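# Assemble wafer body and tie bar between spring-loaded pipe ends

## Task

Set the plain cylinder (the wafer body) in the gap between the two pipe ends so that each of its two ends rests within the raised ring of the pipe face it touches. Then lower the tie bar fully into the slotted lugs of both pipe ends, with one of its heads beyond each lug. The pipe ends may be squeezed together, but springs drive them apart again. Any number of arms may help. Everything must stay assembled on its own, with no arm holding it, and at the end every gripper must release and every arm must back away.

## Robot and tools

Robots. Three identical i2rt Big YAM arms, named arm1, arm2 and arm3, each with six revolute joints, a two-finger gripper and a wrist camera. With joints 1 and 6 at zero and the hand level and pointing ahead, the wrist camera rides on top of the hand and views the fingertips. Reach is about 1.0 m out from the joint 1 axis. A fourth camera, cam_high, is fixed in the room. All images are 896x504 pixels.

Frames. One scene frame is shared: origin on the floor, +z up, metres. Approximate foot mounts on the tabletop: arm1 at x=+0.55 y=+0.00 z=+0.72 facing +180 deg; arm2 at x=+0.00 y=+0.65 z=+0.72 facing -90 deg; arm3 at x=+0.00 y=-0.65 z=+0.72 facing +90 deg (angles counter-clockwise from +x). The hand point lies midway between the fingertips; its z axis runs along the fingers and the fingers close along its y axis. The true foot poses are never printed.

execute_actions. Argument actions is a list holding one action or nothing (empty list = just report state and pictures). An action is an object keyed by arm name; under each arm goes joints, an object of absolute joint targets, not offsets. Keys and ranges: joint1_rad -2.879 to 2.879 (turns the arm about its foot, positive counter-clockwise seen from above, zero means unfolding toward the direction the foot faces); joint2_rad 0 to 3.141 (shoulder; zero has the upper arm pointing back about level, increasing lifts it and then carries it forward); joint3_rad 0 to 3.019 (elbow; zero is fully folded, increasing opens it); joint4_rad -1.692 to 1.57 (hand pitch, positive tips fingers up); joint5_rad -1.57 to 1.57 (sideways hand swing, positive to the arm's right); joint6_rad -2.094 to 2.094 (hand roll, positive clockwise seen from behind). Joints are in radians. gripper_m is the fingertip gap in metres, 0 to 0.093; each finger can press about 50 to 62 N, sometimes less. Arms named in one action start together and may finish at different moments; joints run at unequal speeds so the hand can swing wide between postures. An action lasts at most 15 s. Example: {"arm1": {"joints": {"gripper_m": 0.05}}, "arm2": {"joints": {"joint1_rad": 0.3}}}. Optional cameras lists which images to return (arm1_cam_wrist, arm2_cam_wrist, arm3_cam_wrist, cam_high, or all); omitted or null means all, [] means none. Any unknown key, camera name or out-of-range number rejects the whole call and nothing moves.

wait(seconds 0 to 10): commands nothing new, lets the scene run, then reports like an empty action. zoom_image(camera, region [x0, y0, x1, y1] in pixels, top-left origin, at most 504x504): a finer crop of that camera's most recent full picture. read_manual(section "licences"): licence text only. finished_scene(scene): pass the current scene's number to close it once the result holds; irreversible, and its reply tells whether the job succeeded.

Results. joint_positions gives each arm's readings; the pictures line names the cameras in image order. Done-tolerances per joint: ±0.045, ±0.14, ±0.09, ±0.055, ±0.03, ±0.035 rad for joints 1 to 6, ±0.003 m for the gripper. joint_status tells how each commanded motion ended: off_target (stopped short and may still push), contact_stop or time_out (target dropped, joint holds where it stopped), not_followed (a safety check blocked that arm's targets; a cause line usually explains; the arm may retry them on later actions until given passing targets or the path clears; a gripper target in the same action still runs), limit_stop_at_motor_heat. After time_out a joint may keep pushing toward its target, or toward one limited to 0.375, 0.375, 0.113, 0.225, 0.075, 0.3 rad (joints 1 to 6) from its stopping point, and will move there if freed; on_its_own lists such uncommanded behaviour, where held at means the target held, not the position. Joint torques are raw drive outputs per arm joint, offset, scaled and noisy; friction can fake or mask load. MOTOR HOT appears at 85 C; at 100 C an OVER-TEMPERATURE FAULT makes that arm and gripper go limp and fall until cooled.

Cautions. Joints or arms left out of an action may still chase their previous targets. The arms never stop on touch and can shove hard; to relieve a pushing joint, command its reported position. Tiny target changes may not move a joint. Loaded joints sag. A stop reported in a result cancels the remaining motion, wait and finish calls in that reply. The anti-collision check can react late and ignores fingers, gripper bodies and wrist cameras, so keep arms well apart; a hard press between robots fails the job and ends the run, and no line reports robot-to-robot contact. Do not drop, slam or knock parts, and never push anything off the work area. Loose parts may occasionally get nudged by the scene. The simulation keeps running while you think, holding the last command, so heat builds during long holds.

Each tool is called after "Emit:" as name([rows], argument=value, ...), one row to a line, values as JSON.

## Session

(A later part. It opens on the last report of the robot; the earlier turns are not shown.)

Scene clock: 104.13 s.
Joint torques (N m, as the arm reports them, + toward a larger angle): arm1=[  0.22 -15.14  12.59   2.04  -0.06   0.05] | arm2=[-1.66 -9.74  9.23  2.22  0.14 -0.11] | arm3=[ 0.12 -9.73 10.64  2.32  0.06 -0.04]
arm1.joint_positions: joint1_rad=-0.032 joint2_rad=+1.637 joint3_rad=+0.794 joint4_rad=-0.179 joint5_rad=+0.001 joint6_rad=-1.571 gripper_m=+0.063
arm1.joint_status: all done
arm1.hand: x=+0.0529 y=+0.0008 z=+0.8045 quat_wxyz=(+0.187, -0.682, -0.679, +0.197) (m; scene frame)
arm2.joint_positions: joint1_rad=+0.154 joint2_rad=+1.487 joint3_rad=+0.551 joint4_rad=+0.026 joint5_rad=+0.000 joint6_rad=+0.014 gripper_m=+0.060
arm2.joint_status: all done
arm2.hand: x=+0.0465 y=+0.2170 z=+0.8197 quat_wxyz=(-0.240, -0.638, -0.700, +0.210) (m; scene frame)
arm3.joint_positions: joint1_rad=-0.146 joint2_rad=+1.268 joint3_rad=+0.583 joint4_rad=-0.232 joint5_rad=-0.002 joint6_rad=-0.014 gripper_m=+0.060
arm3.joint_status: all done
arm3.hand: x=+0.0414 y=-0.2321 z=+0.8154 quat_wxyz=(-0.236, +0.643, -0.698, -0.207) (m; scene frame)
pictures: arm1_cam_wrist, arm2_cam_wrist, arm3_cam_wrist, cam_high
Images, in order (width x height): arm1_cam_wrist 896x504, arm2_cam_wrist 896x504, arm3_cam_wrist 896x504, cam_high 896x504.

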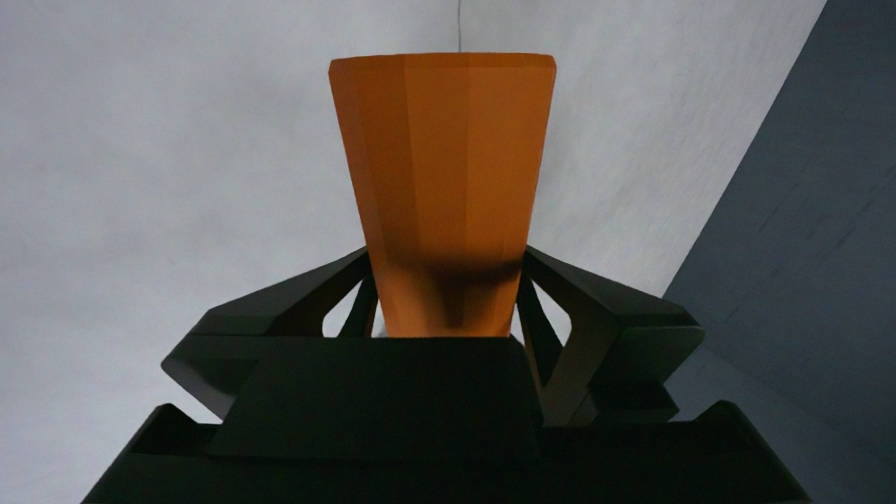

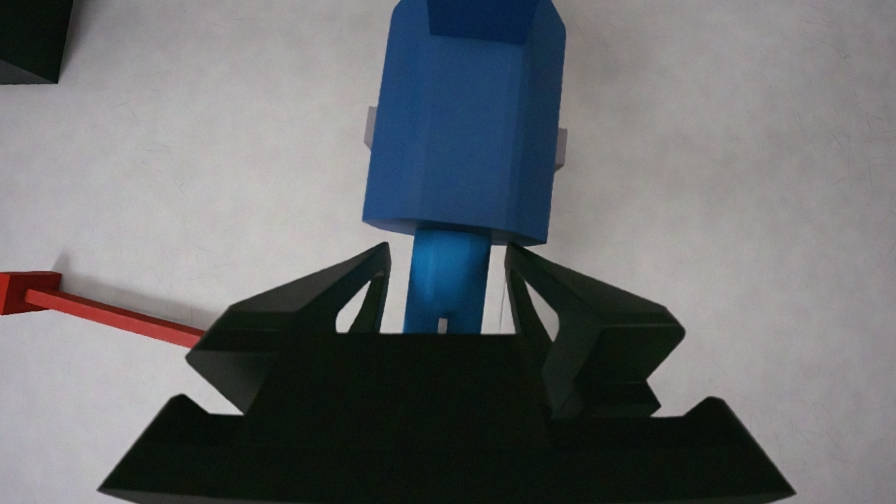

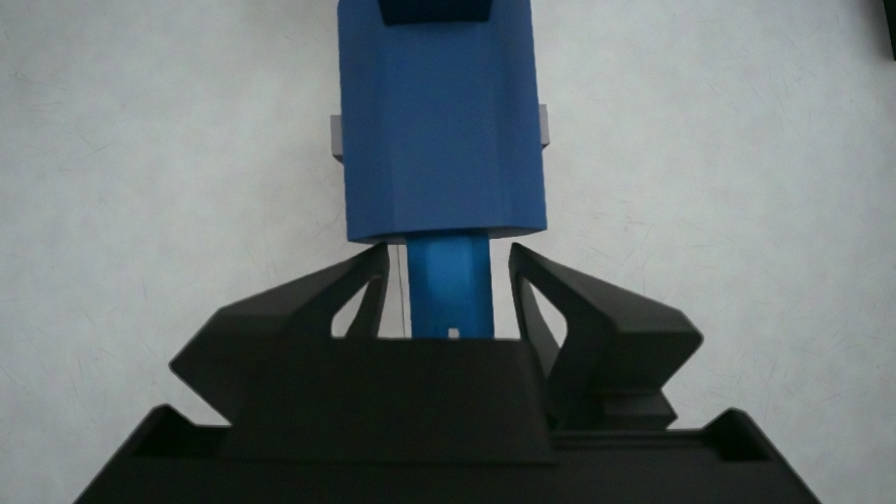

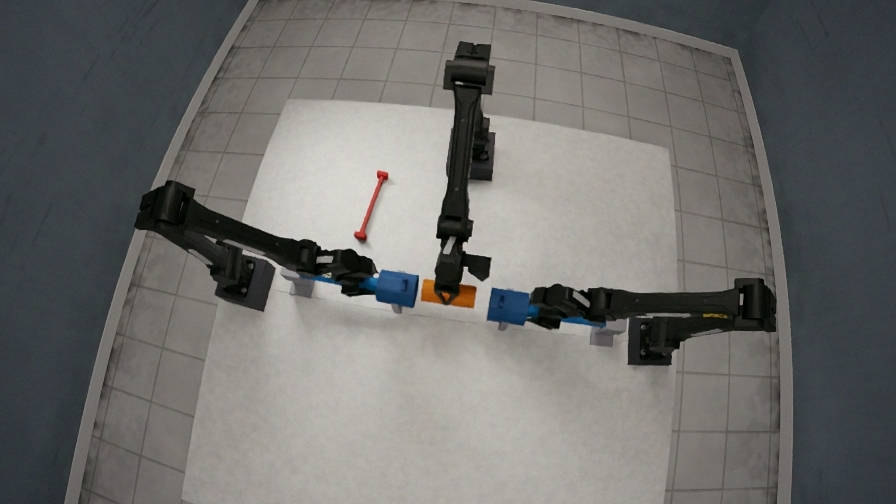

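Emit:
execute_actions([
  {"arm1":{"joints":{"joint1_rad":0.005,"joint3_rad":0.865,"joint5_rad":0.04,"joint6_rad":-1.508}},"arm3":{"joints":{"joint2_rad":1.318,"joint3_rad":0.672,"joint4_rad":-0.197}}},
], cameras=["arm1_cam_wrist","cam_high"])

Emit:
zoom_image(camera="cam_high", region=[370, 250, 540, 340])

Scene clock: 113.23 s.
Joint torques (N m, as the arm reports them, + toward a larger angle): arm1=[  1.05 -15.74  13.15   2.04   0.13   0.25] | arm2=[-1.65 -9.7   9.23  2.21  0.15 -0.11] | arm3=[-0.04 -9.3  11.85  2.85  0.07 -0.03]
arm1.joint_positions: joint1_rad=-0.003 joint2_rad=+1.637 joint3_rad=+0.805 joint4_rad=-0.179 joint5_rad=+0.038 joint6_rad=-1.521 gripper_m=+0.063
arm1.joint_status: all done
arm1.hand: x=+0.0475 y=-0.0071 z=+0.8090 quat_wxyz=(+0.196, -0.692, -0.667, +0.196) (m; scene frame)
arm2.joint_positions: joint1_rad=+0.154 joint2_rad=+1.487 joint3_rad=+0.551 joint4_rad=+0.026 joint5_rad=+0.000 joint6_rad=+0.014 gripper_m=+0.060
arm2.joint_status: not commanded
arm2.hand: x=+0.0465 y=+0.2170 z=+0.8197 quat_wxyz=(-0.240, -0.638, -0.700, +0.210) (m; scene frame)
arm3.joint_positions: joint1_rad=-0.144 joint2_rad=+1.302 joint3_rad=+0.614 joint4_rad=-0.231 joint5_rad=-0.002 joint6_rad=-0.014 gripper_m=+0.060
arm3.joint_status: all done
arm3.hand: x=+0.0418 y=-0.2201 z=+0.8156 quat_wxyz=(-0.236, +0.644, -0.698, -0.207) (m; scene frame)
pictures: arm1_cam_wrist, cam_high
Images, in order (width x height): arm1_cam_wrist 896x504, cam_high 896x504.

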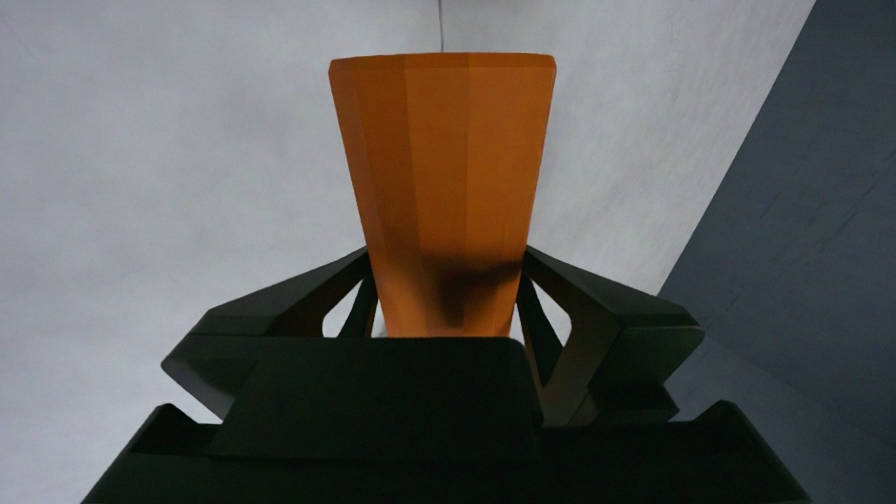

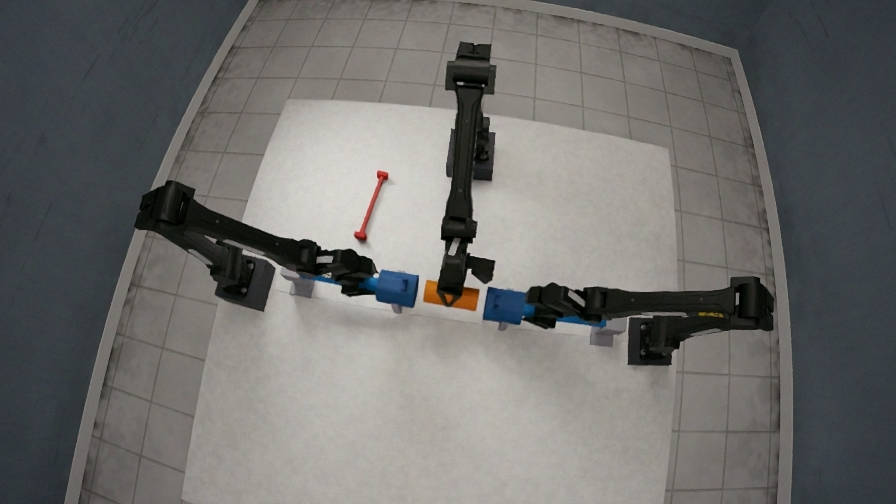

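Region (370, 250, 540, 340) of cam_high's 896x504 image, scaled by 2.965, with more detail than that image has; it fills the top 267 rows of this view, and the rest is white.

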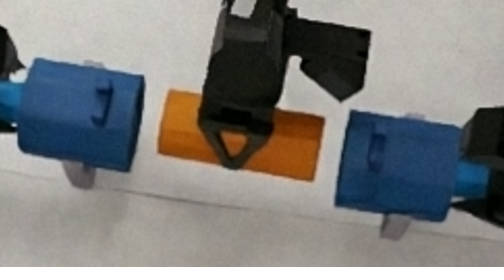

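Emit:
execute_actions([
  {"arm1":{"joints":{"joint4_rad":-0.13}},"arm2":{"joints":{"joint2_rad":1.535,"joint3_rad":0.635}},"arm3":{"joints":{"joint2_rad":1.352,"joint3_rad":0.712}}},
], cameras=["arm1_cam_wrist","cam_high"])

Emit:
zoom_image(camera="cam_high", region=[390, 260, 520, 330])

Scene clock: 117.33 s.
Joint torques (N m, as the arm reports them, + toward a larger angle): arm1=[  2.2  -16.01  13.07   2.12   0.13   0.3 ] | arm2=[-1.58 -8.98 10.9   2.22  0.06 -0.11] | arm3=[-0.13 -9.69 12.62  2.85  0.13 -0.04]
arm1.joint_positions: joint1_rad=-0.003 joint2_rad=+1.637 joint3_rad=+0.805 joint4_rad=-0.160 joint5_rad=+0.038 joint6_rad=-1.520 gripper_m=+0.063
arm1.joint_status: all done
arm1.hand: x=+0.0436 y=-0.0072 z=+0.8114 quat_wxyz=(+0.202, -0.690, -0.665, +0.203) (m; scene frame)
arm2.joint_positions: joint1_rad=+0.152 joint2_rad=+1.512 joint3_rad=+0.579 joint4_rad=+0.026 joint5_rad=+0.002 joint6_rad=+0.014 gripper_m=+0.060
arm2.joint_status: all done
arm2.hand: x=+0.0466 y=+0.2062 z=+0.8193 quat_wxyz=(-0.240, -0.639, -0.700, +0.212) (m; scene frame)
arm3.joint_positions: joint1_rad=-0.143 joint2_rad=+1.332 joint3_rad=+0.643 joint4_rad=-0.231 joint5_rad=-0.004 joint6_rad=-0.014 gripper_m=+0.060
arm3.joint_status: all done
arm3.hand: x=+0.0422 y=-0.2088 z=+0.8158 quat_wxyz=(-0.235, +0.644, -0.698, -0.207) (m; scene frame)
pictures: arm1_cam_wrist, cam_high
Images, in order (width x height): arm1_cam_wrist 896x504, cam_high 896x504.

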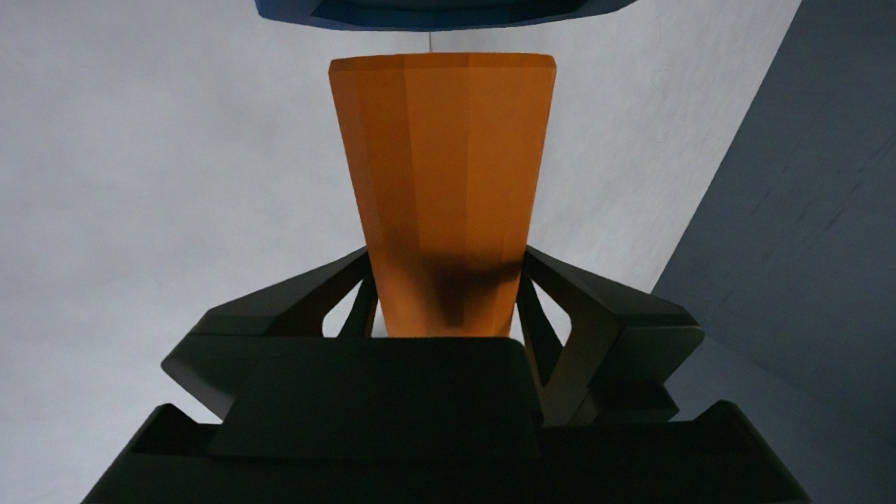

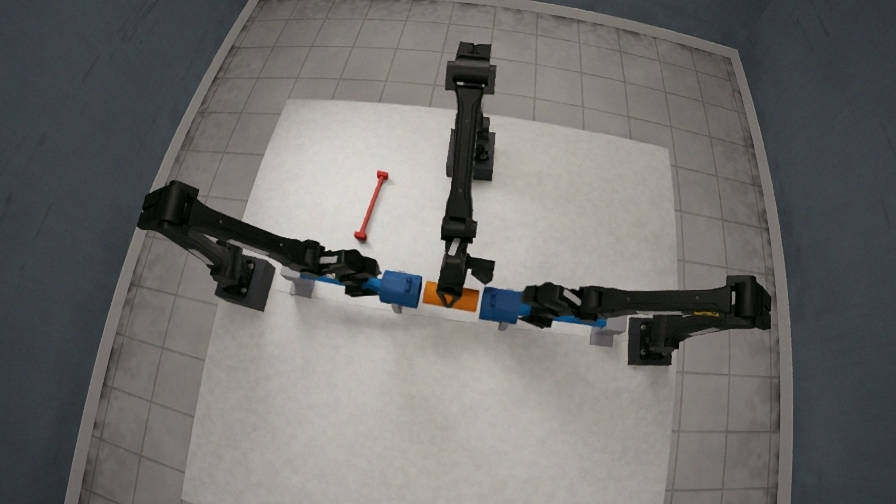

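Region (390, 260, 520, 330) of cam_high's 896x504 image, scaled by 3.877, with more detail than that image has; it fills the top 271 rows of this view, and the rest is white.

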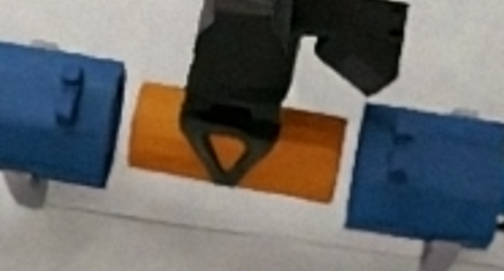

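Emit:
execute_actions([
  {"arm1":{"joints":{"joint4_rad":-0.118,"joint5_rad":0.023,"joint6_rad":-1.551}},"arm2":{"joints":{"joint2_rad":1.55,"joint3_rad":0.655}},"arm3":{"joints":{"joint2_rad":1.372,"joint3_rad":0.735}}},
], cameras=["arm1_cam_wrist","cam_high"])

Emit:
zoom_image(camera="cam_high", region=[390, 260, 520, 330])

Scene clock: 125.70 s.
Joint torques (N m, as the arm reports them, + toward a larger angle): arm1=[  1.92 -16.55  12.92   2.2   -0.15   0.07] | arm2=[-1.48 -8.8  11.54  2.21  0.   -0.12] | arm3=[-0.19 -9.45 13.26  2.85  0.16 -0.03]
arm1.joint_positions: joint1_rad=-0.003 joint2_rad=+1.637 joint3_rad=+0.805 joint4_rad=-0.148 joint5_rad=+0.027 joint6_rad=-1.540 gripper_m=+0.063
arm1.joint_status: all done
arm1.hand: x=+0.0412 y=-0.0091 z=+0.8130 quat_wxyz=(+0.204, -0.681, -0.671, +0.209) (m; scene frame)
arm2.joint_positions: joint1_rad=+0.152 joint2_rad=+1.522 joint3_rad=+0.591 joint4_rad=+0.026 joint5_rad=+0.004 joint6_rad=+0.014 gripper_m=+0.060
arm2.joint_status: all done
arm2.hand: x=+0.0465 y=+0.2014 z=+0.8195 quat_wxyz=(-0.240, -0.639, -0.699, +0.213) (m; scene frame)
arm3.joint_positions: joint1_rad=-0.143 joint2_rad=+1.347 joint3_rad=+0.658 joint4_rad=-0.231 joint5_rad=-0.005 joint6_rad=-0.014 gripper_m=+0.060
arm3.joint_status: all done
arm3.hand: x=+0.0423 y=-0.2033 z=+0.8159 quat_wxyz=(-0.234, +0.645, -0.697, -0.208) (m; scene frame)
pictures: arm1_cam_wrist, cam_high
Images, in order (width x height): arm1_cam_wrist 896x504, cam_high 896x504.

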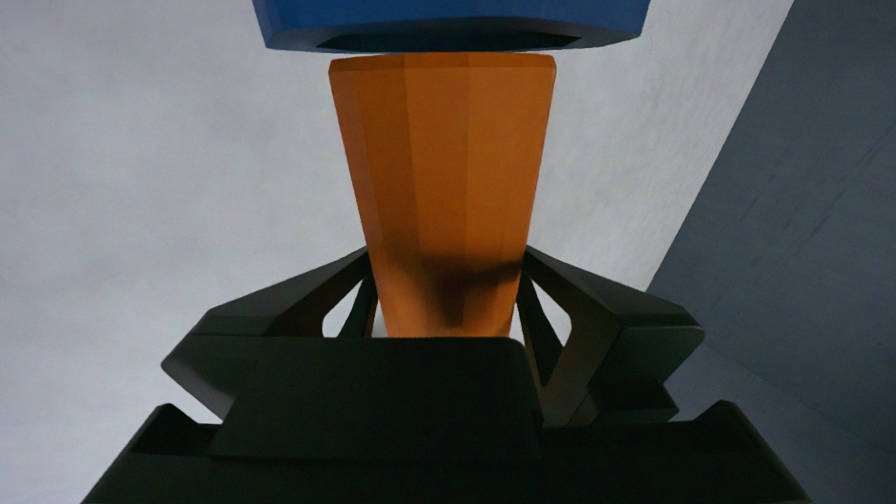

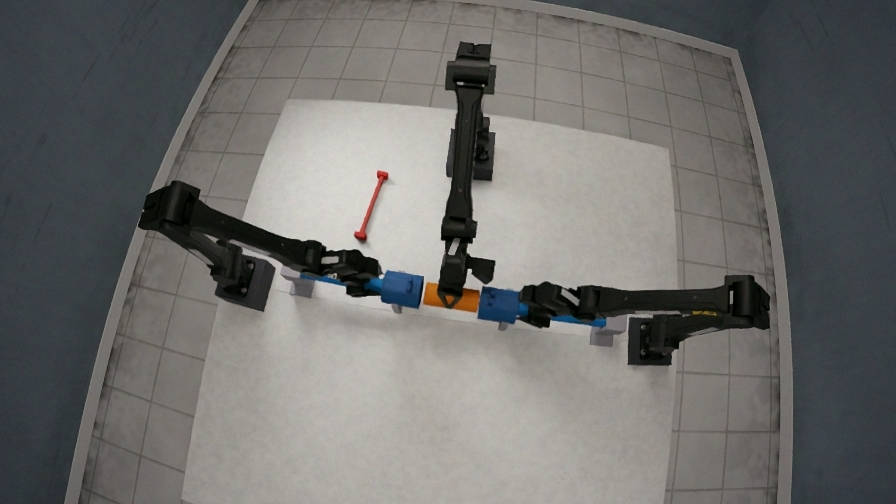

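Region (390, 260, 520, 330) of cam_high's 896x504 image, scaled by 3.877, with more detail than that image has; it fills the top 271 rows of this view, and the rest is white.

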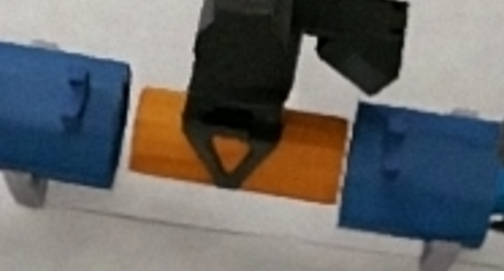

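Emit:
execute_actions([
  {"arm1":{"joints":{"joint4_rad":-0.11}},"arm2":{"joints":{"joint2_rad":1.60,"joint3_rad":0.72}},"arm3":{"joints":{"joint2_rad":1.415,"joint3_rad":0.787}}},
], cameras=["arm1_cam_wrist","cam_high"])

Emit:
zoom_image(camera="cam_high", region=[390, 260, 520, 330])

Scene clock: 131.10 s.
Joint torques (N m, as the arm reports them, + toward a larger angle): arm1=[  2.18 -16.07  13.16   2.36  -0.32   0.09] | arm2=[-1.29 -8.68 13.19  2.26 -0.19 -0.12] | arm3=[-0.27 -8.69 15.06  3.    0.32  0.02]
arm1.joint_positions: joint1_rad=-0.005 joint2_rad=+1.637 joint3_rad=+0.805 joint4_rad=-0.140 joint5_rad=+0.030 joint6_rad=-1.541 gripper_m=+0.063
arm1.joint_status: all done
arm1.hand: x=+0.0395 y=-0.0079 z=+0.8142 quat_wxyz=(+0.208, -0.681, -0.670, +0.210) (m; scene frame)
arm2.joint_positions: joint1_rad=+0.150 joint2_rad=+1.563 joint3_rad=+0.633 joint4_rad=+0.025 joint5_rad=+0.009 joint6_rad=+0.016 gripper_m=+0.060
arm2.joint_status: all done
arm2.hand: x=+0.0464 y=+0.1850 z=+0.8177 quat_wxyz=(-0.238, -0.641, -0.697, +0.216) (m; scene frame)
arm3.joint_positions: joint1_rad=-0.142 joint2_rad=+1.375 joint3_rad=+0.687 joint4_rad=-0.235 joint5_rad=-0.010 joint6_rad=-0.020 gripper_m=+0.060
arm3.joint_status: joint3_rad time_out (moved +0.029 of +0.129); the others done
arm3.on_its_own: joint3_rad reads +0.687 and still pushes toward +0.787 since a time_out
arm3.hand: x=+0.0424 y=-0.1928 z=+0.8160 quat_wxyz=(-0.232, +0.648, -0.695, -0.208) (m; scene frame)
pictures: arm1_cam_wrist, cam_high
Images, in order (width x height): arm1_cam_wrist 896x504, cam_high 896x504.

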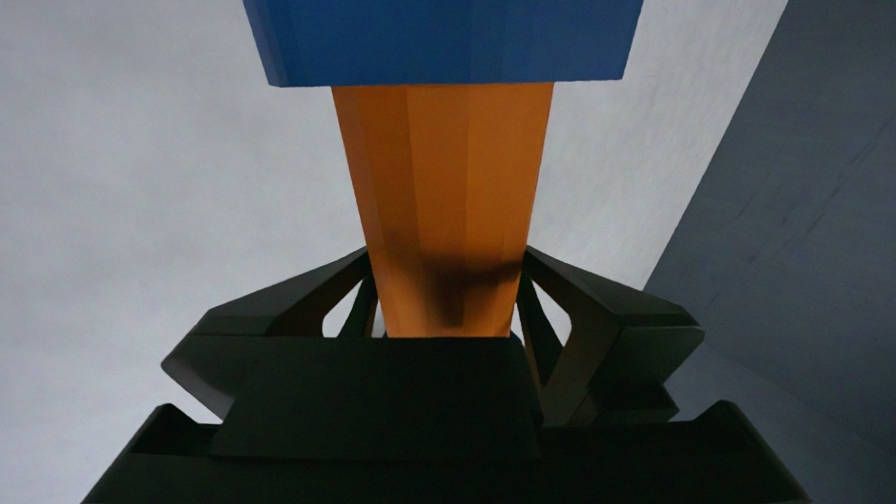

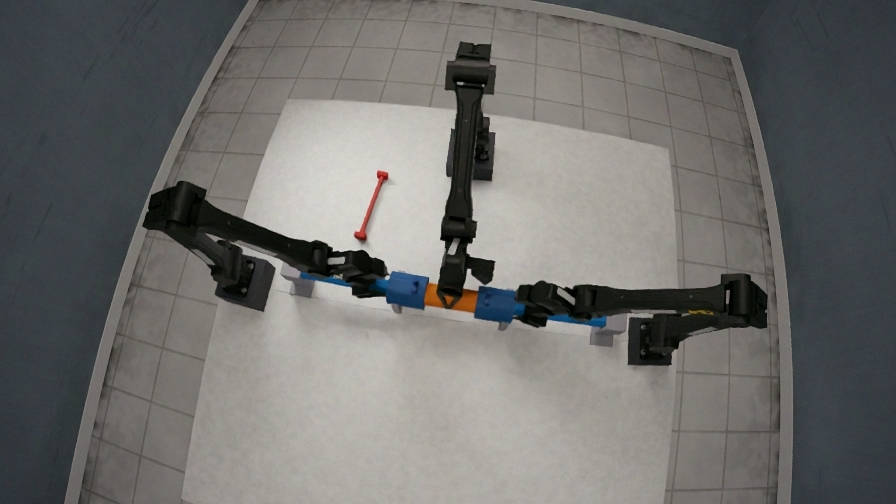

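Region (390, 260, 520, 330) of cam_high's 896x504 image, scaled by 3.877, with more detail than that image has; it fills the top 271 rows of this view, and the rest is white.

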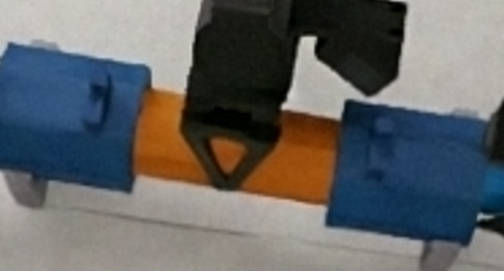

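Emit:
execute_actions([
  {"arm1":{"joints":{"gripper_m":0.093}},"arm2":{"joints":{"joint2_rad":1.62,"joint3_rad":0.73}}},
], cameras=[])

Emit:
execute_actions([
  {"arm1":{"joints":{"joint2_rad":1.36,"joint3_rad":0.78,"joint4_rad":-0.38}}},
], cameras=["cam_high"])

Emit:
execute_actions([
  {"arm1":{"joints":{"joint1_rad":-0.5,"joint4_rad":-0.9,"joint5_rad":0,"joint6_rad":-0.84,"gripper_m":0.06}}},
], cameras=[])

Emit:
execute_actions([
  {"arm1":{"joints":{"joint1_rad":-0.97,"joint2_rad":1.578,"joint3_rad":0.87,"joint4_rad":-0.83}}},
], cameras=["arm1_cam_wrist","cam_high"])

Scene clock: 141.93 s.
Joint torques (N m, as the arm reports them, + toward a larger angle): arm1=[  1.93 -15.93  12.04   1.96  -0.16   0.07] | arm2=[-1.31 -7.1  13.9   2.25 -0.19 -0.12] | arm3=[-0.24 -8.63 15.06  3.    0.32  0.03]
arm1.joint_positions: joint1_rad=-0.005 joint2_rad=+1.637 joint3_rad=+0.820 joint4_rad=-0.131 joint5_rad=+0.026 joint6_rad=-1.541 gripper_m=+0.093
arm1.joint_status: all done
arm1.hand: x=+0.0304 y=-0.0086 z=+0.8215 quat_wxyz=(+0.215, -0.678, -0.667, +0.220) (m; scene frame)
arm2.joint_positions: joint1_rad=+0.150 joint2_rad=+1.563 joint3_rad=+0.634 joint4_rad=+0.025 joint5_rad=+0.009 joint6_rad=+0.016 gripper_m=+0.060
arm2.joint_status: joint3_rad time_out (moved +0.000 of +0.097); the others done
arm2.on_its_own: joint3_rad reads +0.634 and still pushes toward +0.730 since a time_out
arm2.hand: x=+0.0464 y=+0.1850 z=+0.8175 quat_wxyz=(-0.238, -0.641, -0.697, +0.215) (m; scene frame)
arm3.joint_positions: joint1_rad=-0.142 joint2_rad=+1.375 joint3_rad=+0.687 joint4_rad=-0.235 joint5_rad=-0.010 joint6_rad=-0.021 gripper_m=+0.060
arm3.joint_status: not commanded
arm3.on_its_own: joint3_rad reads +0.687 and still pushes toward +0.787 since a time_out
arm3.hand: x=+0.0424 y=-0.1928 z=+0.8160 quat_wxyz=(-0.232, +0.648, -0.695, -0.208) (m; scene frame)
pictures: none
No camera images: the call's "cameras" was empty. Leave "cameras" out to get every camera's image.

not run: a stop came earlier in this reply.

not run: a stop came earlier in this reply.

not run: a stop came earlier in this reply.

Emit:
execute_actions([
  {"arm1":{"joints":{"joint2_rad":1.36,"joint3_rad":0.78,"joint4_rad":-0.38}}},
], cameras=["cam_high"])

Emit:
execute_actions([
  {"arm1":{"joints":{"joint1_rad":-0.5,"joint4_rad":-0.9,"joint5_rad":0,"joint6_rad":-0.84,"gripper_m":0.06}}},
], cameras=[])

Emit:
execute_actions([
  {"arm1":{"joints":{"joint1_rad":-0.97,"joint2_rad":1.578,"joint3_rad":0.87,"joint4_rad":-0.83}}},
], cameras=["arm1_cam_wrist","cam_high"])

Scene clock: 146.53 s.
Joint torques (N m, as the arm reports them, + toward a larger angle): arm1=[  2.38 -10.77  10.41   0.43  -0.11   0.08] | arm2=[-1.27 -7.1  13.89  2.26 -0.19 -0.12] | arm3=[-0.19 -8.66 15.07  2.99  0.32  0.03]
arm1.joint_positions: joint1_rad=-0.005 joint2_rad=+1.353 joint3_rad=+0.771 joint4_rad=-0.367 joint5_rad=+0.026 joint6_rad=-1.541 gripper_m=+0.093
arm1.joint_status: all done
arm1.hand: x=+0.0817 y=-0.0059 z=+0.9004 quat_wxyz=(+0.214, -0.679, -0.668, +0.219) (m; scene frame)
arm2.joint_positions: joint1_rad=+0.150 joint2_rad=+1.563 joint3_rad=+0.634 joint4_rad=+0.025 joint5_rad=+0.009 joint6_rad=+0.016 gripper_m=+0.060
arm2.joint_status: not commanded
arm2.on_its_own: joint3_rad reads +0.634 and still pushes toward +0.730 since a time_out
arm2.hand: x=+0.0464 y=+0.1850 z=+0.8175 quat_wxyz=(-0.238, -0.641, -0.697, +0.215) (m; scene frame)
arm3.joint_positions: joint1_rad=-0.142 joint2_rad=+1.375 joint3_rad=+0.687 joint4_rad=-0.235 joint5_rad=-0.010 joint6_rad=-0.021 gripper_m=+0.060
arm3.joint_status: not commanded
arm3.on_its_own: joint3_rad reads +0.687 and still pushes toward +0.787 since a time_out
arm3.hand: x=+0.0424 y=-0.1928 z=+0.8160 quat_wxyz=(-0.232, +0.648, -0.695, -0.208) (m; scene frame)
pictures: cam_high
Images, in order (width x height): cam_high 896x504.

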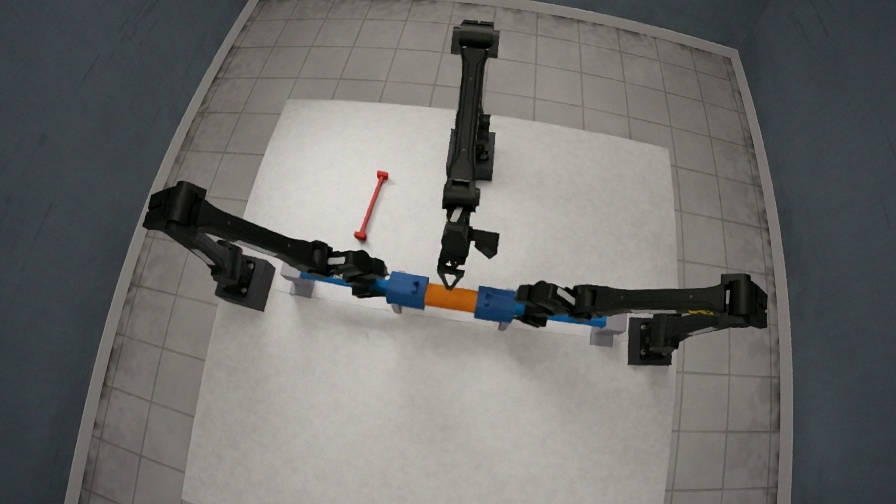

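Scene clock: 148.20 s.
Joint torques (N m, as the arm reports them, + toward a larger angle): arm1=[ 1.23 -9.37  9.47 -0.57 -0.02  0.23] | arm2=[-1.29 -7.12 13.88  2.25 -0.19 -0.12] | arm3=[-0.24 -8.59 15.05  3.    0.32  0.02]
arm1.joint_positions: joint1_rad=-0.494 joint2_rad=+1.353 joint3_rad=+0.771 joint4_rad=-0.887 joint5_rad=+0.001 joint6_rad=-0.852 gripper_m=+0.060
arm1.joint_status: all done
arm1.hand: x=+0.2371 y=+0.1578 z=+0.8530 quat_wxyz=(+0.023, -0.980, -0.193, +0.042) (m; scene frame)
arm2.joint_positions: joint1_rad=+0.150 joint2_rad=+1.563 joint3_rad=+0.634 joint4_rad=+0.025 joint5_rad=+0.009 joint6_rad=+0.016 gripper_m=+0.060
arm2.joint_status: not commanded
arm2.on_its_own: joint3_rad reads +0.634 and still pushes toward +0.730 since a time_out
arm2.hand: x=+0.0464 y=+0.1850 z=+0.8175 quat_wxyz=(-0.238, -0.641, -0.697, +0.215) (m; scene frame)
arm3.joint_positions: joint1_rad=-0.142 joint2_rad=+1.375 joint3_rad=+0.687 joint4_rad=-0.235 joint5_rad=-0.010 joint6_rad=-0.021 gripper_m=+0.060
arm3.joint_status: not commanded
arm3.on_its_own: joint3_rad reads +0.687 and still pushes toward +0.787 since a time_out
arm3.hand: x=+0.0424 y=-0.1928 z=+0.8160 quat_wxyz=(-0.232, +0.648, -0.695, -0.208) (m; scene frame)
pictures: none
No camera images: the call's "cameras" was empty. Leave "cameras" out to get every camera's image.

Scene clock: 149.33 s.
Joint torques (N m, as the arm reports them, + toward a larger angle): arm1=[  0.88 -13.19   9.96   0.23   0.02   0.19] | arm2=[-1.26 -7.11 13.89  2.26 -0.19 -0.12] | arm3=[-0.22 -8.61 15.04  3.    0.32  0.03]
arm1.joint_positions: joint1_rad=-0.969 joint2_rad=+1.587 joint3_rad=+0.841 joint4_rad=-0.838 joint5_rad=+0.001 joint6_rad=-0.850 gripper_m=+0.060
arm1.joint_status: all done
arm1.hand: x=+0.3298 y=+0.3011 z=+0.7933 quat_wxyz=(-0.013, -0.999, +0.044, -0.004) (m; scene frame)
arm2.joint_positions: joint1_rad=+0.150 joint2_rad=+1.563 joint3_rad=+0.634 joint4_rad=+0.025 joint5_rad=+0.009 joint6_rad=+0.016 gripper_m=+0.060
arm2.joint_status: not commanded
arm2.on_its_own: joint3_rad reads +0.634 and still pushes toward +0.730 since a time_out
arm2.hand: x=+0.0464 y=+0.1850 z=+0.8175 quat_wxyz=(-0.238, -0.641, -0.697, +0.215) (m; scene frame)
arm3.joint_positions: joint1_rad=-0.142 joint2_rad=+1.375 joint3_rad=+0.687 joint4_rad=-0.235 joint5_rad=-0.010 joint6_rad=-0.021 gripper_m=+0.060
arm3.joint_status: not commanded
arm3.on_its_own: joint3_rad reads +0.687 and still pushes toward +0.787 since a time_out
arm3.hand: x=+0.0424 y=-0.1928 z=+0.8160 quat_wxyz=(-0.232, +0.648, -0.695, -0.208) (m; scene frame)
pictures: arm1_cam_wrist, cam_high
Images, in order (width x height): arm1_cam_wrist 896x504, cam_high 896x504.

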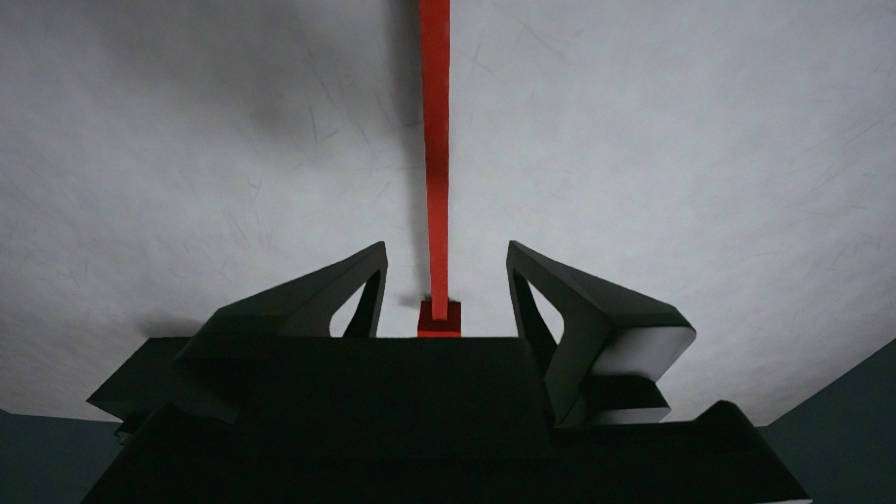

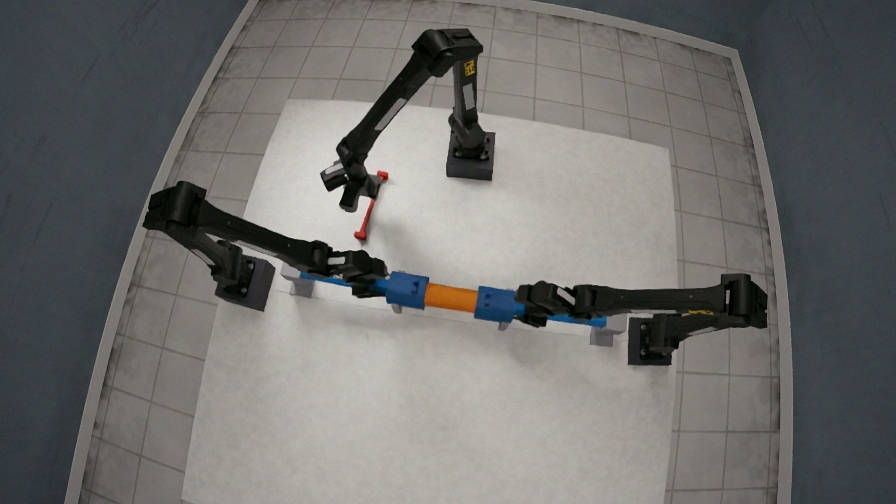

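Emit:
execute_actions([
  {"arm1":{"joints":{"joint1_rad":-0.94,"joint2_rad":1.698,"joint3_rad":0.805,"joint4_rad":-0.66}}},
], cameras=["arm1_cam_wrist","arm2_cam_wrist"])

Emit:
execute_actions([
  {"arm1":{"joints":{"gripper_m":0.0}}},
], cameras=["arm1_cam_wrist","cam_high"])

Scene clock: 154.37 s.
Joint torques (N m, as the arm reports them, + toward a larger angle): arm1=[  2.13 -14.41   6.83   0.48  -0.03   0.24] | arm2=[-1.26 -7.11 13.88  2.26 -0.19 -0.13] | arm3=[-0.25 -8.68 15.06  3.01  0.32  0.03]
arm1.joint_positions: joint1_rad=-0.950 joint2_rad=+1.709 joint3_rad=+0.796 joint4_rad=-0.675 joint5_rad=+0.001 joint6_rad=-0.850 gripper_m=+0.060
arm1.joint_status: all done
arm1.hand: x=+0.3253 y=+0.2941 z=+0.7387 quat_wxyz=(-0.014, -0.999, +0.034, -0.005) (m; scene frame)
arm2.joint_positions: joint1_rad=+0.150 joint2_rad=+1.563 joint3_rad=+0.634 joint4_rad=+0.025 joint5_rad=+0.009 joint6_rad=+0.016 gripper_m=+0.060
arm2.joint_status: not commanded
arm2.on_its_own: joint3_rad reads +0.634 and still pushes toward +0.730 since a time_out
arm2.hand: x=+0.0464 y=+0.1850 z=+0.8175 quat_wxyz=(-0.238, -0.641, -0.697, +0.215) (m; scene frame)
arm3.joint_positions: joint1_rad=-0.142 joint2_rad=+1.375 joint3_rad=+0.687 joint4_rad=-0.235 joint5_rad=-0.010 joint6_rad=-0.021 gripper_m=+0.060
arm3.joint_status: not commanded
arm3.on_its_own: joint3_rad reads +0.687 and still pushes toward +0.787 since a time_out
arm3.hand: x=+0.0424 y=-0.1928 z=+0.8160 quat_wxyz=(-0.232, +0.648, -0.695, -0.208) (m; scene frame)
pictures: arm1_cam_wrist, arm2_cam_wrist
Images, in order (width x height): arm1_cam_wrist 896x504, arm2_cam_wrist 896x504.

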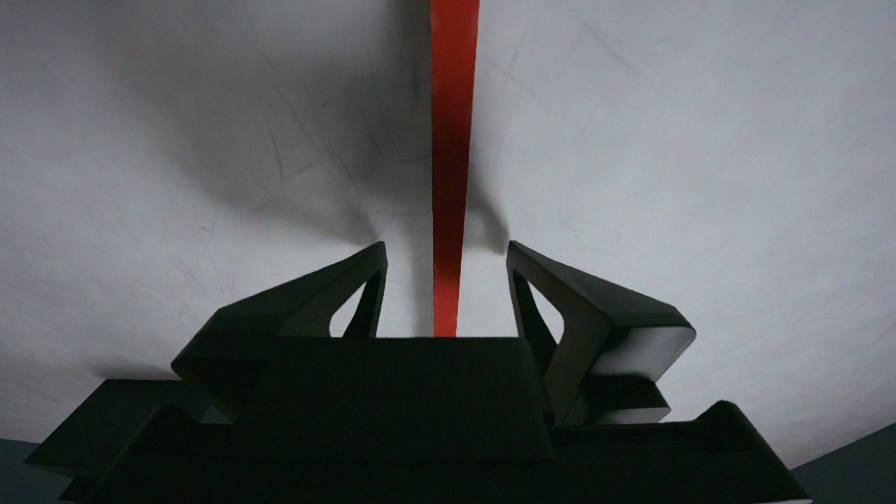

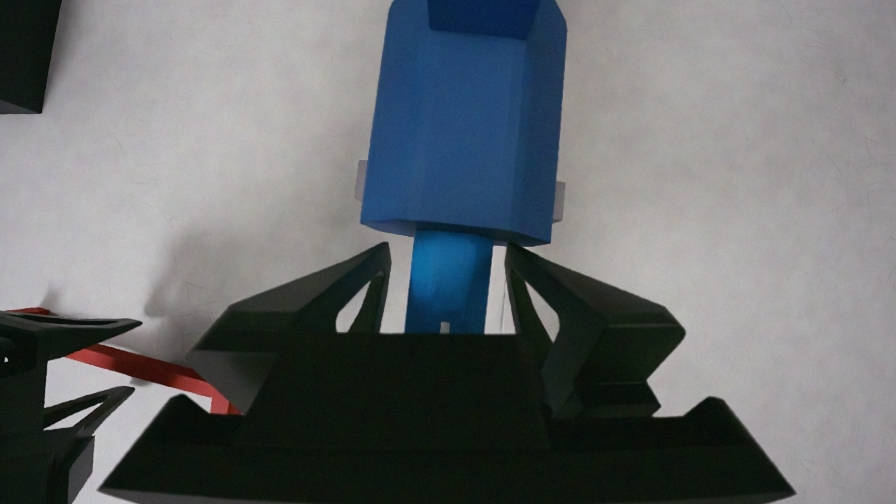

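Scene clock: 155.00 s.
Joint torques (N m, as the arm reports them, + toward a larger angle): arm1=[  1.76 -14.5    6.93   0.42   0.     0.16] | arm2=[-1.3  -7.11 13.89  2.26 -0.19 -0.12] | arm3=[-0.25 -8.65 15.07  3.    0.32  0.02]
arm1.joint_positions: joint1_rad=-0.950 joint2_rad=+1.709 joint3_rad=+0.796 joint4_rad=-0.674 joint5_rad=+0.001 joint6_rad=-0.848 gripper_m=+0.012
arm1.joint_status: gripper_m off_target (ended at +0.012, target +0.000)
arm1.hand: x=+0.3252 y=+0.2942 z=+0.7387 quat_wxyz=(-0.014, -0.999, +0.035, -0.005) (m; scene frame)
arm2.joint_positions: joint1_rad=+0.150 joint2_rad=+1.563 joint3_rad=+0.634 joint4_rad=+0.025 joint5_rad=+0.009 joint6_rad=+0.016 gripper_m=+0.060
arm2.joint_status: not commanded
arm2.on_its_own: joint3_rad reads +0.634 and still pushes toward +0.730 since a time_out
arm2.hand: x=+0.0464 y=+0.1850 z=+0.8175 quat_wxyz=(-0.238, -0.641, -0.697, +0.215) (m; scene frame)
arm3.joint_positions: joint1_rad=-0.142 joint2_rad=+1.375 joint3_rad=+0.687 joint4_rad=-0.235 joint5_rad=-0.010 joint6_rad=-0.021 gripper_m=+0.060
arm3.joint_status: not commanded
arm3.on_its_own: joint3_rad reads +0.687 and still pushes toward +0.787 since a time_out
arm3.hand: x=+0.0424 y=-0.1928 z=+0.8160 quat_wxyz=(-0.232, +0.648, -0.695, -0.208) (m; scene frame)
pictures: arm1_cam_wrist, cam_high
Images, in order (width x height): arm1_cam_wrist 896x504, cam_high 896x504.

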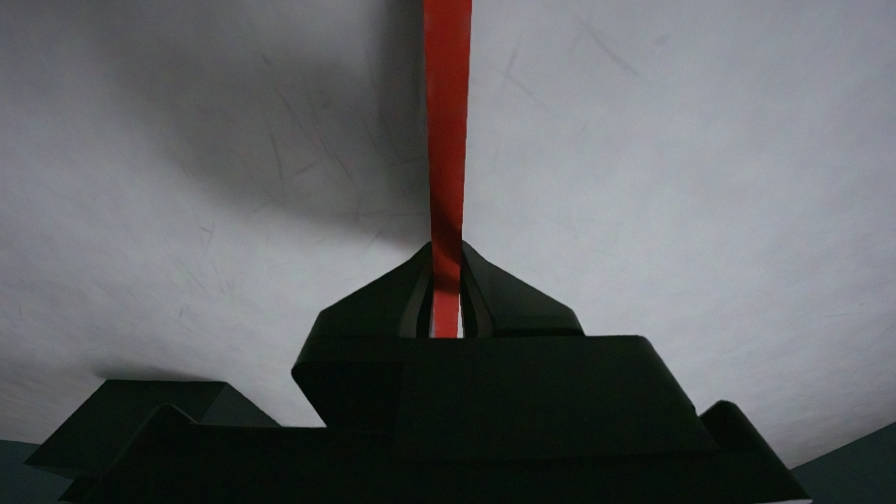

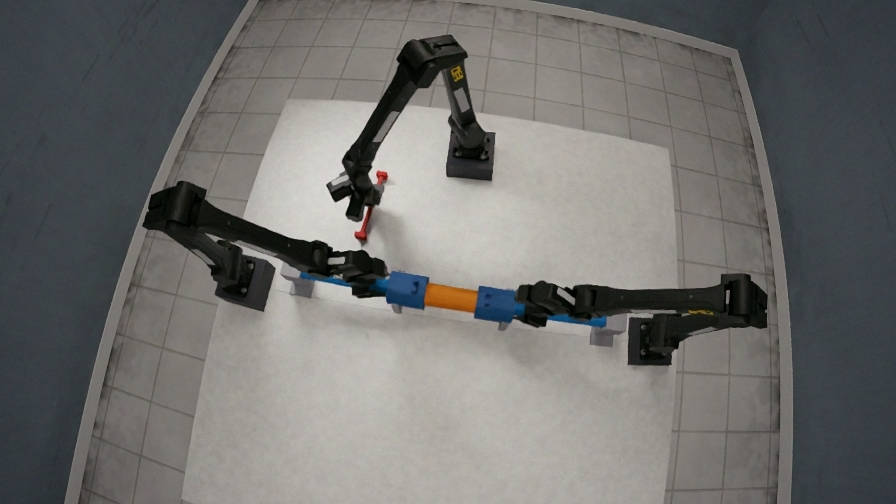

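Emit:
execute_actions([
  {"arm1":{"joints":{"joint1_rad":-0.01,"joint2_rad":1.25,"joint3_rad":1.02,"joint4_rad":-1.31,"joint6_rad":-1.552}}},
], cameras=["cam_high"])

Emit:
execute_actions([
  {"arm1":{"joints":{"joint2_rad":1.705,"joint3_rad":1.46,"joint4_rad":-1.28}}},
])

Emit:
zoom_image(camera="cam_high", region=[370, 240, 540, 330])

Scene clock: 163.53 s.
Joint torques (N m, as the arm reports them, + toward a larger angle): arm1=[ 1.49 -9.16 12.38 -0.77  0.09  0.05] | arm2=[-0.67 -8.4  13.56  2.24 -0.03 -0.18] | arm3=[-0.33 -8.66 15.08  3.01  0.28  0.03]
arm1.joint_positions: joint1_rad=-0.015 joint2_rad=+1.248 joint3_rad=+0.993 joint4_rad=-1.297 joint5_rad=-0.002 joint6_rad=-1.540 gripper_m=+0.012
arm1.joint_status: all done
arm1.hand: x=+0.2102 y=-0.0027 z=+0.9643 quat_wxyz=(+0.000, -0.712, -0.702, +0.013) (m; scene frame)
arm2.joint_positions: joint1_rad=+0.144 joint2_rad=+1.577 joint3_rad=+0.637 joint4_rad=+0.025 joint5_rad=+0.005 joint6_rad=+0.022 gripper_m=+0.060
arm2.joint_status: not commanded
arm2.on_its_own: joint3_rad reads +0.637 and still pushes toward +0.730 since a time_out
arm2.hand: x=+0.0445 y=+0.1850 z=+0.8125 quat_wxyz=(-0.236, -0.646, -0.695, +0.210) (m; scene frame)
arm3.joint_positions: joint1_rad=-0.142 joint2_rad=+1.375 joint3_rad=+0.687 joint4_rad=-0.235 joint5_rad=-0.008 joint6_rad=-0.021 gripper_m=+0.060
arm3.joint_status: not commanded
arm3.on_its_own: joint3_rad reads +0.687 and still pushes toward +0.787 since a time_out
arm3.hand: x=+0.0424 y=-0.1928 z=+0.8160 quat_wxyz=(-0.233, +0.648, -0.695, -0.207) (m; scene frame)
pictures: cam_high
Images, in order (width x height): cam_high 896x504.

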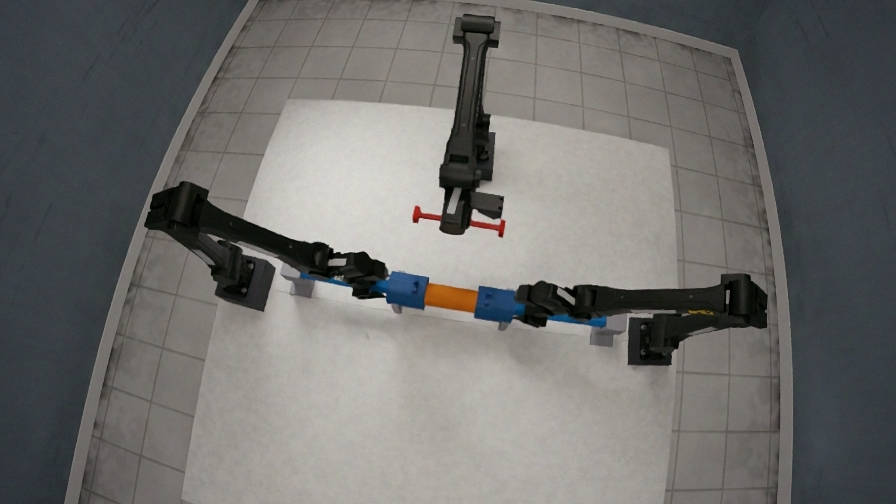

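Scene clock: 164.77 s.
Joint torques (N m, as the arm reports them, + toward a larger angle): arm1=[  1.59 -18.9   15.28  -0.06   0.1    0.  ] | arm2=[-0.67 -8.4  13.57  2.24 -0.03 -0.18] | arm3=[-0.24 -8.7  15.05  3.01  0.28  0.04]
arm1.joint_positions: joint1_rad=-0.015 joint2_rad=+1.720 joint3_rad=+1.395 joint4_rad=-1.285 joint5_rad=-0.002 joint6_rad=-1.542 gripper_m=+0.012
arm1.joint_status: all done
arm1.hand: x=+0.0526 y=-0.0060 z=+0.9229 quat_wxyz=(-0.020, -0.711, -0.703, -0.007) (m; scene frame)
arm2.joint_positions: joint1_rad=+0.144 joint2_rad=+1.577 joint3_rad=+0.637 joint4_rad=+0.025 joint5_rad=+0.005 joint6_rad=+0.022 gripper_m=+0.060
arm2.joint_status: not commanded
arm2.on_its_own: joint3_rad reads +0.637 and still pushes toward +0.730 since a time_out
arm2.hand: x=+0.0445 y=+0.1850 z=+0.8125 quat_wxyz=(-0.236, -0.646, -0.695, +0.210) (m; scene frame)
arm3.joint_positions: joint1_rad=-0.142 joint2_rad=+1.375 joint3_rad=+0.687 joint4_rad=-0.235 joint5_rad=-0.008 joint6_rad=-0.021 gripper_m=+0.060
arm3.joint_status: not commanded
arm3.on_its_own: joint3_rad reads +0.687 and still pushes toward +0.787 since a time_out
arm3.hand: x=+0.0424 y=-0.1928 z=+0.8160 quat_wxyz=(-0.233, +0.648, -0.695, -0.207) (m; scene frame)
pictures: arm1_cam_wrist, arm2_cam_wrist, arm3_cam_wrist, cam_high
Images, in order (width x height): arm1_cam_wrist 896x504, arm2_cam_wrist 896x504, arm3_cam_wrist 896x504, cam_high 896x504.

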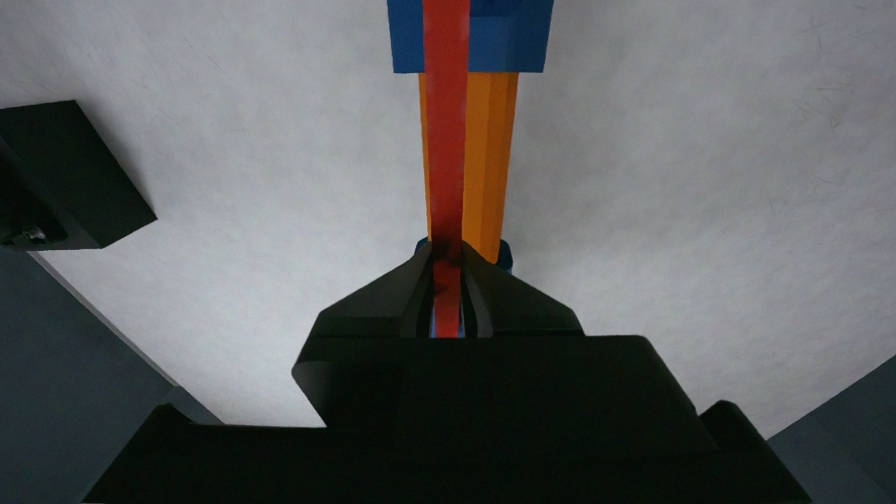

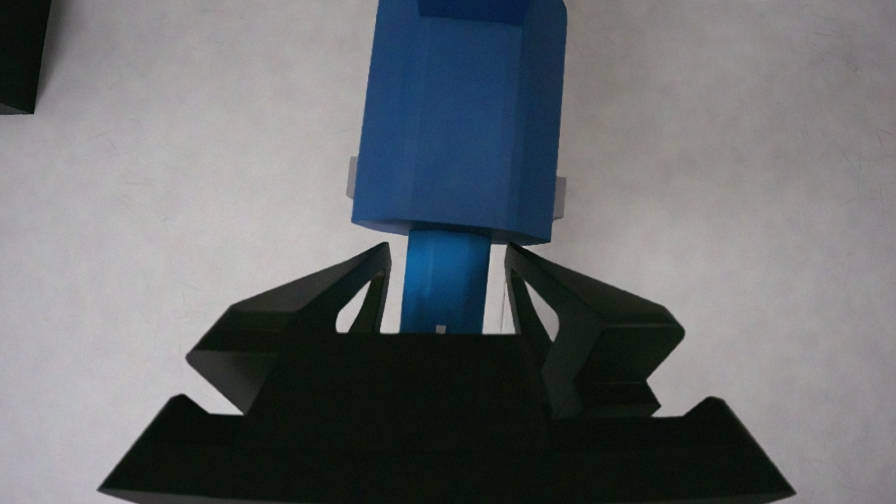

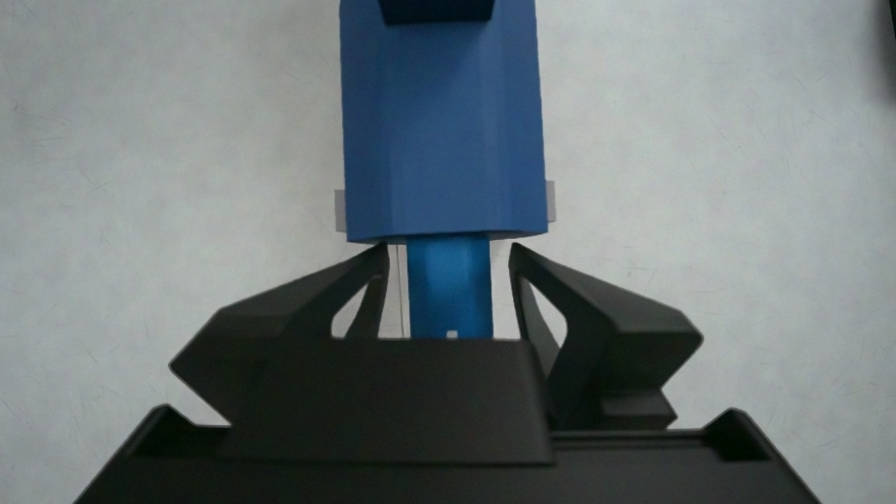

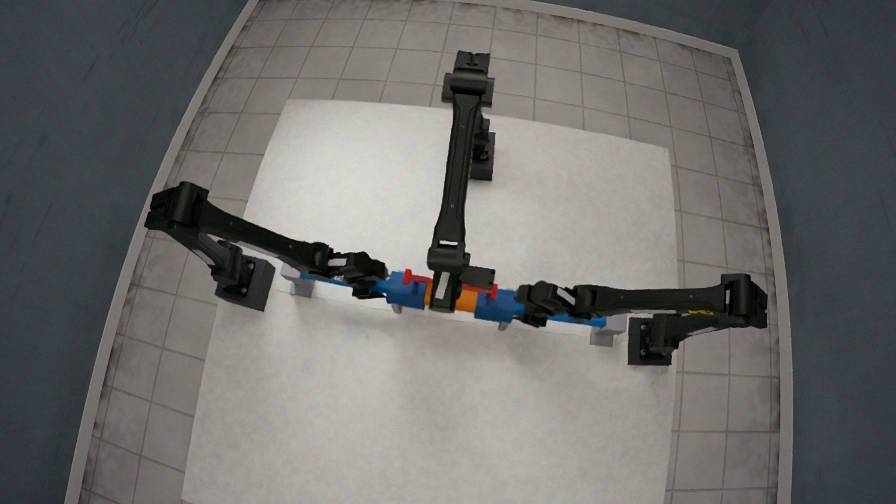

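Region (370, 240, 540, 330) of cam_high's 896x504 image, scaled by 2.965, with more detail than that image has; it fills the top 267 rows of this view, and the rest is white.

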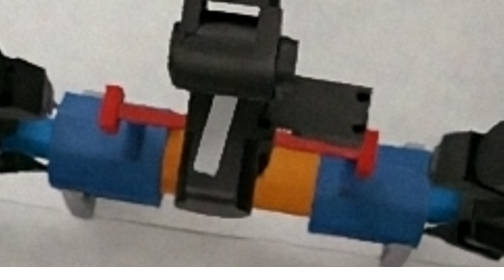

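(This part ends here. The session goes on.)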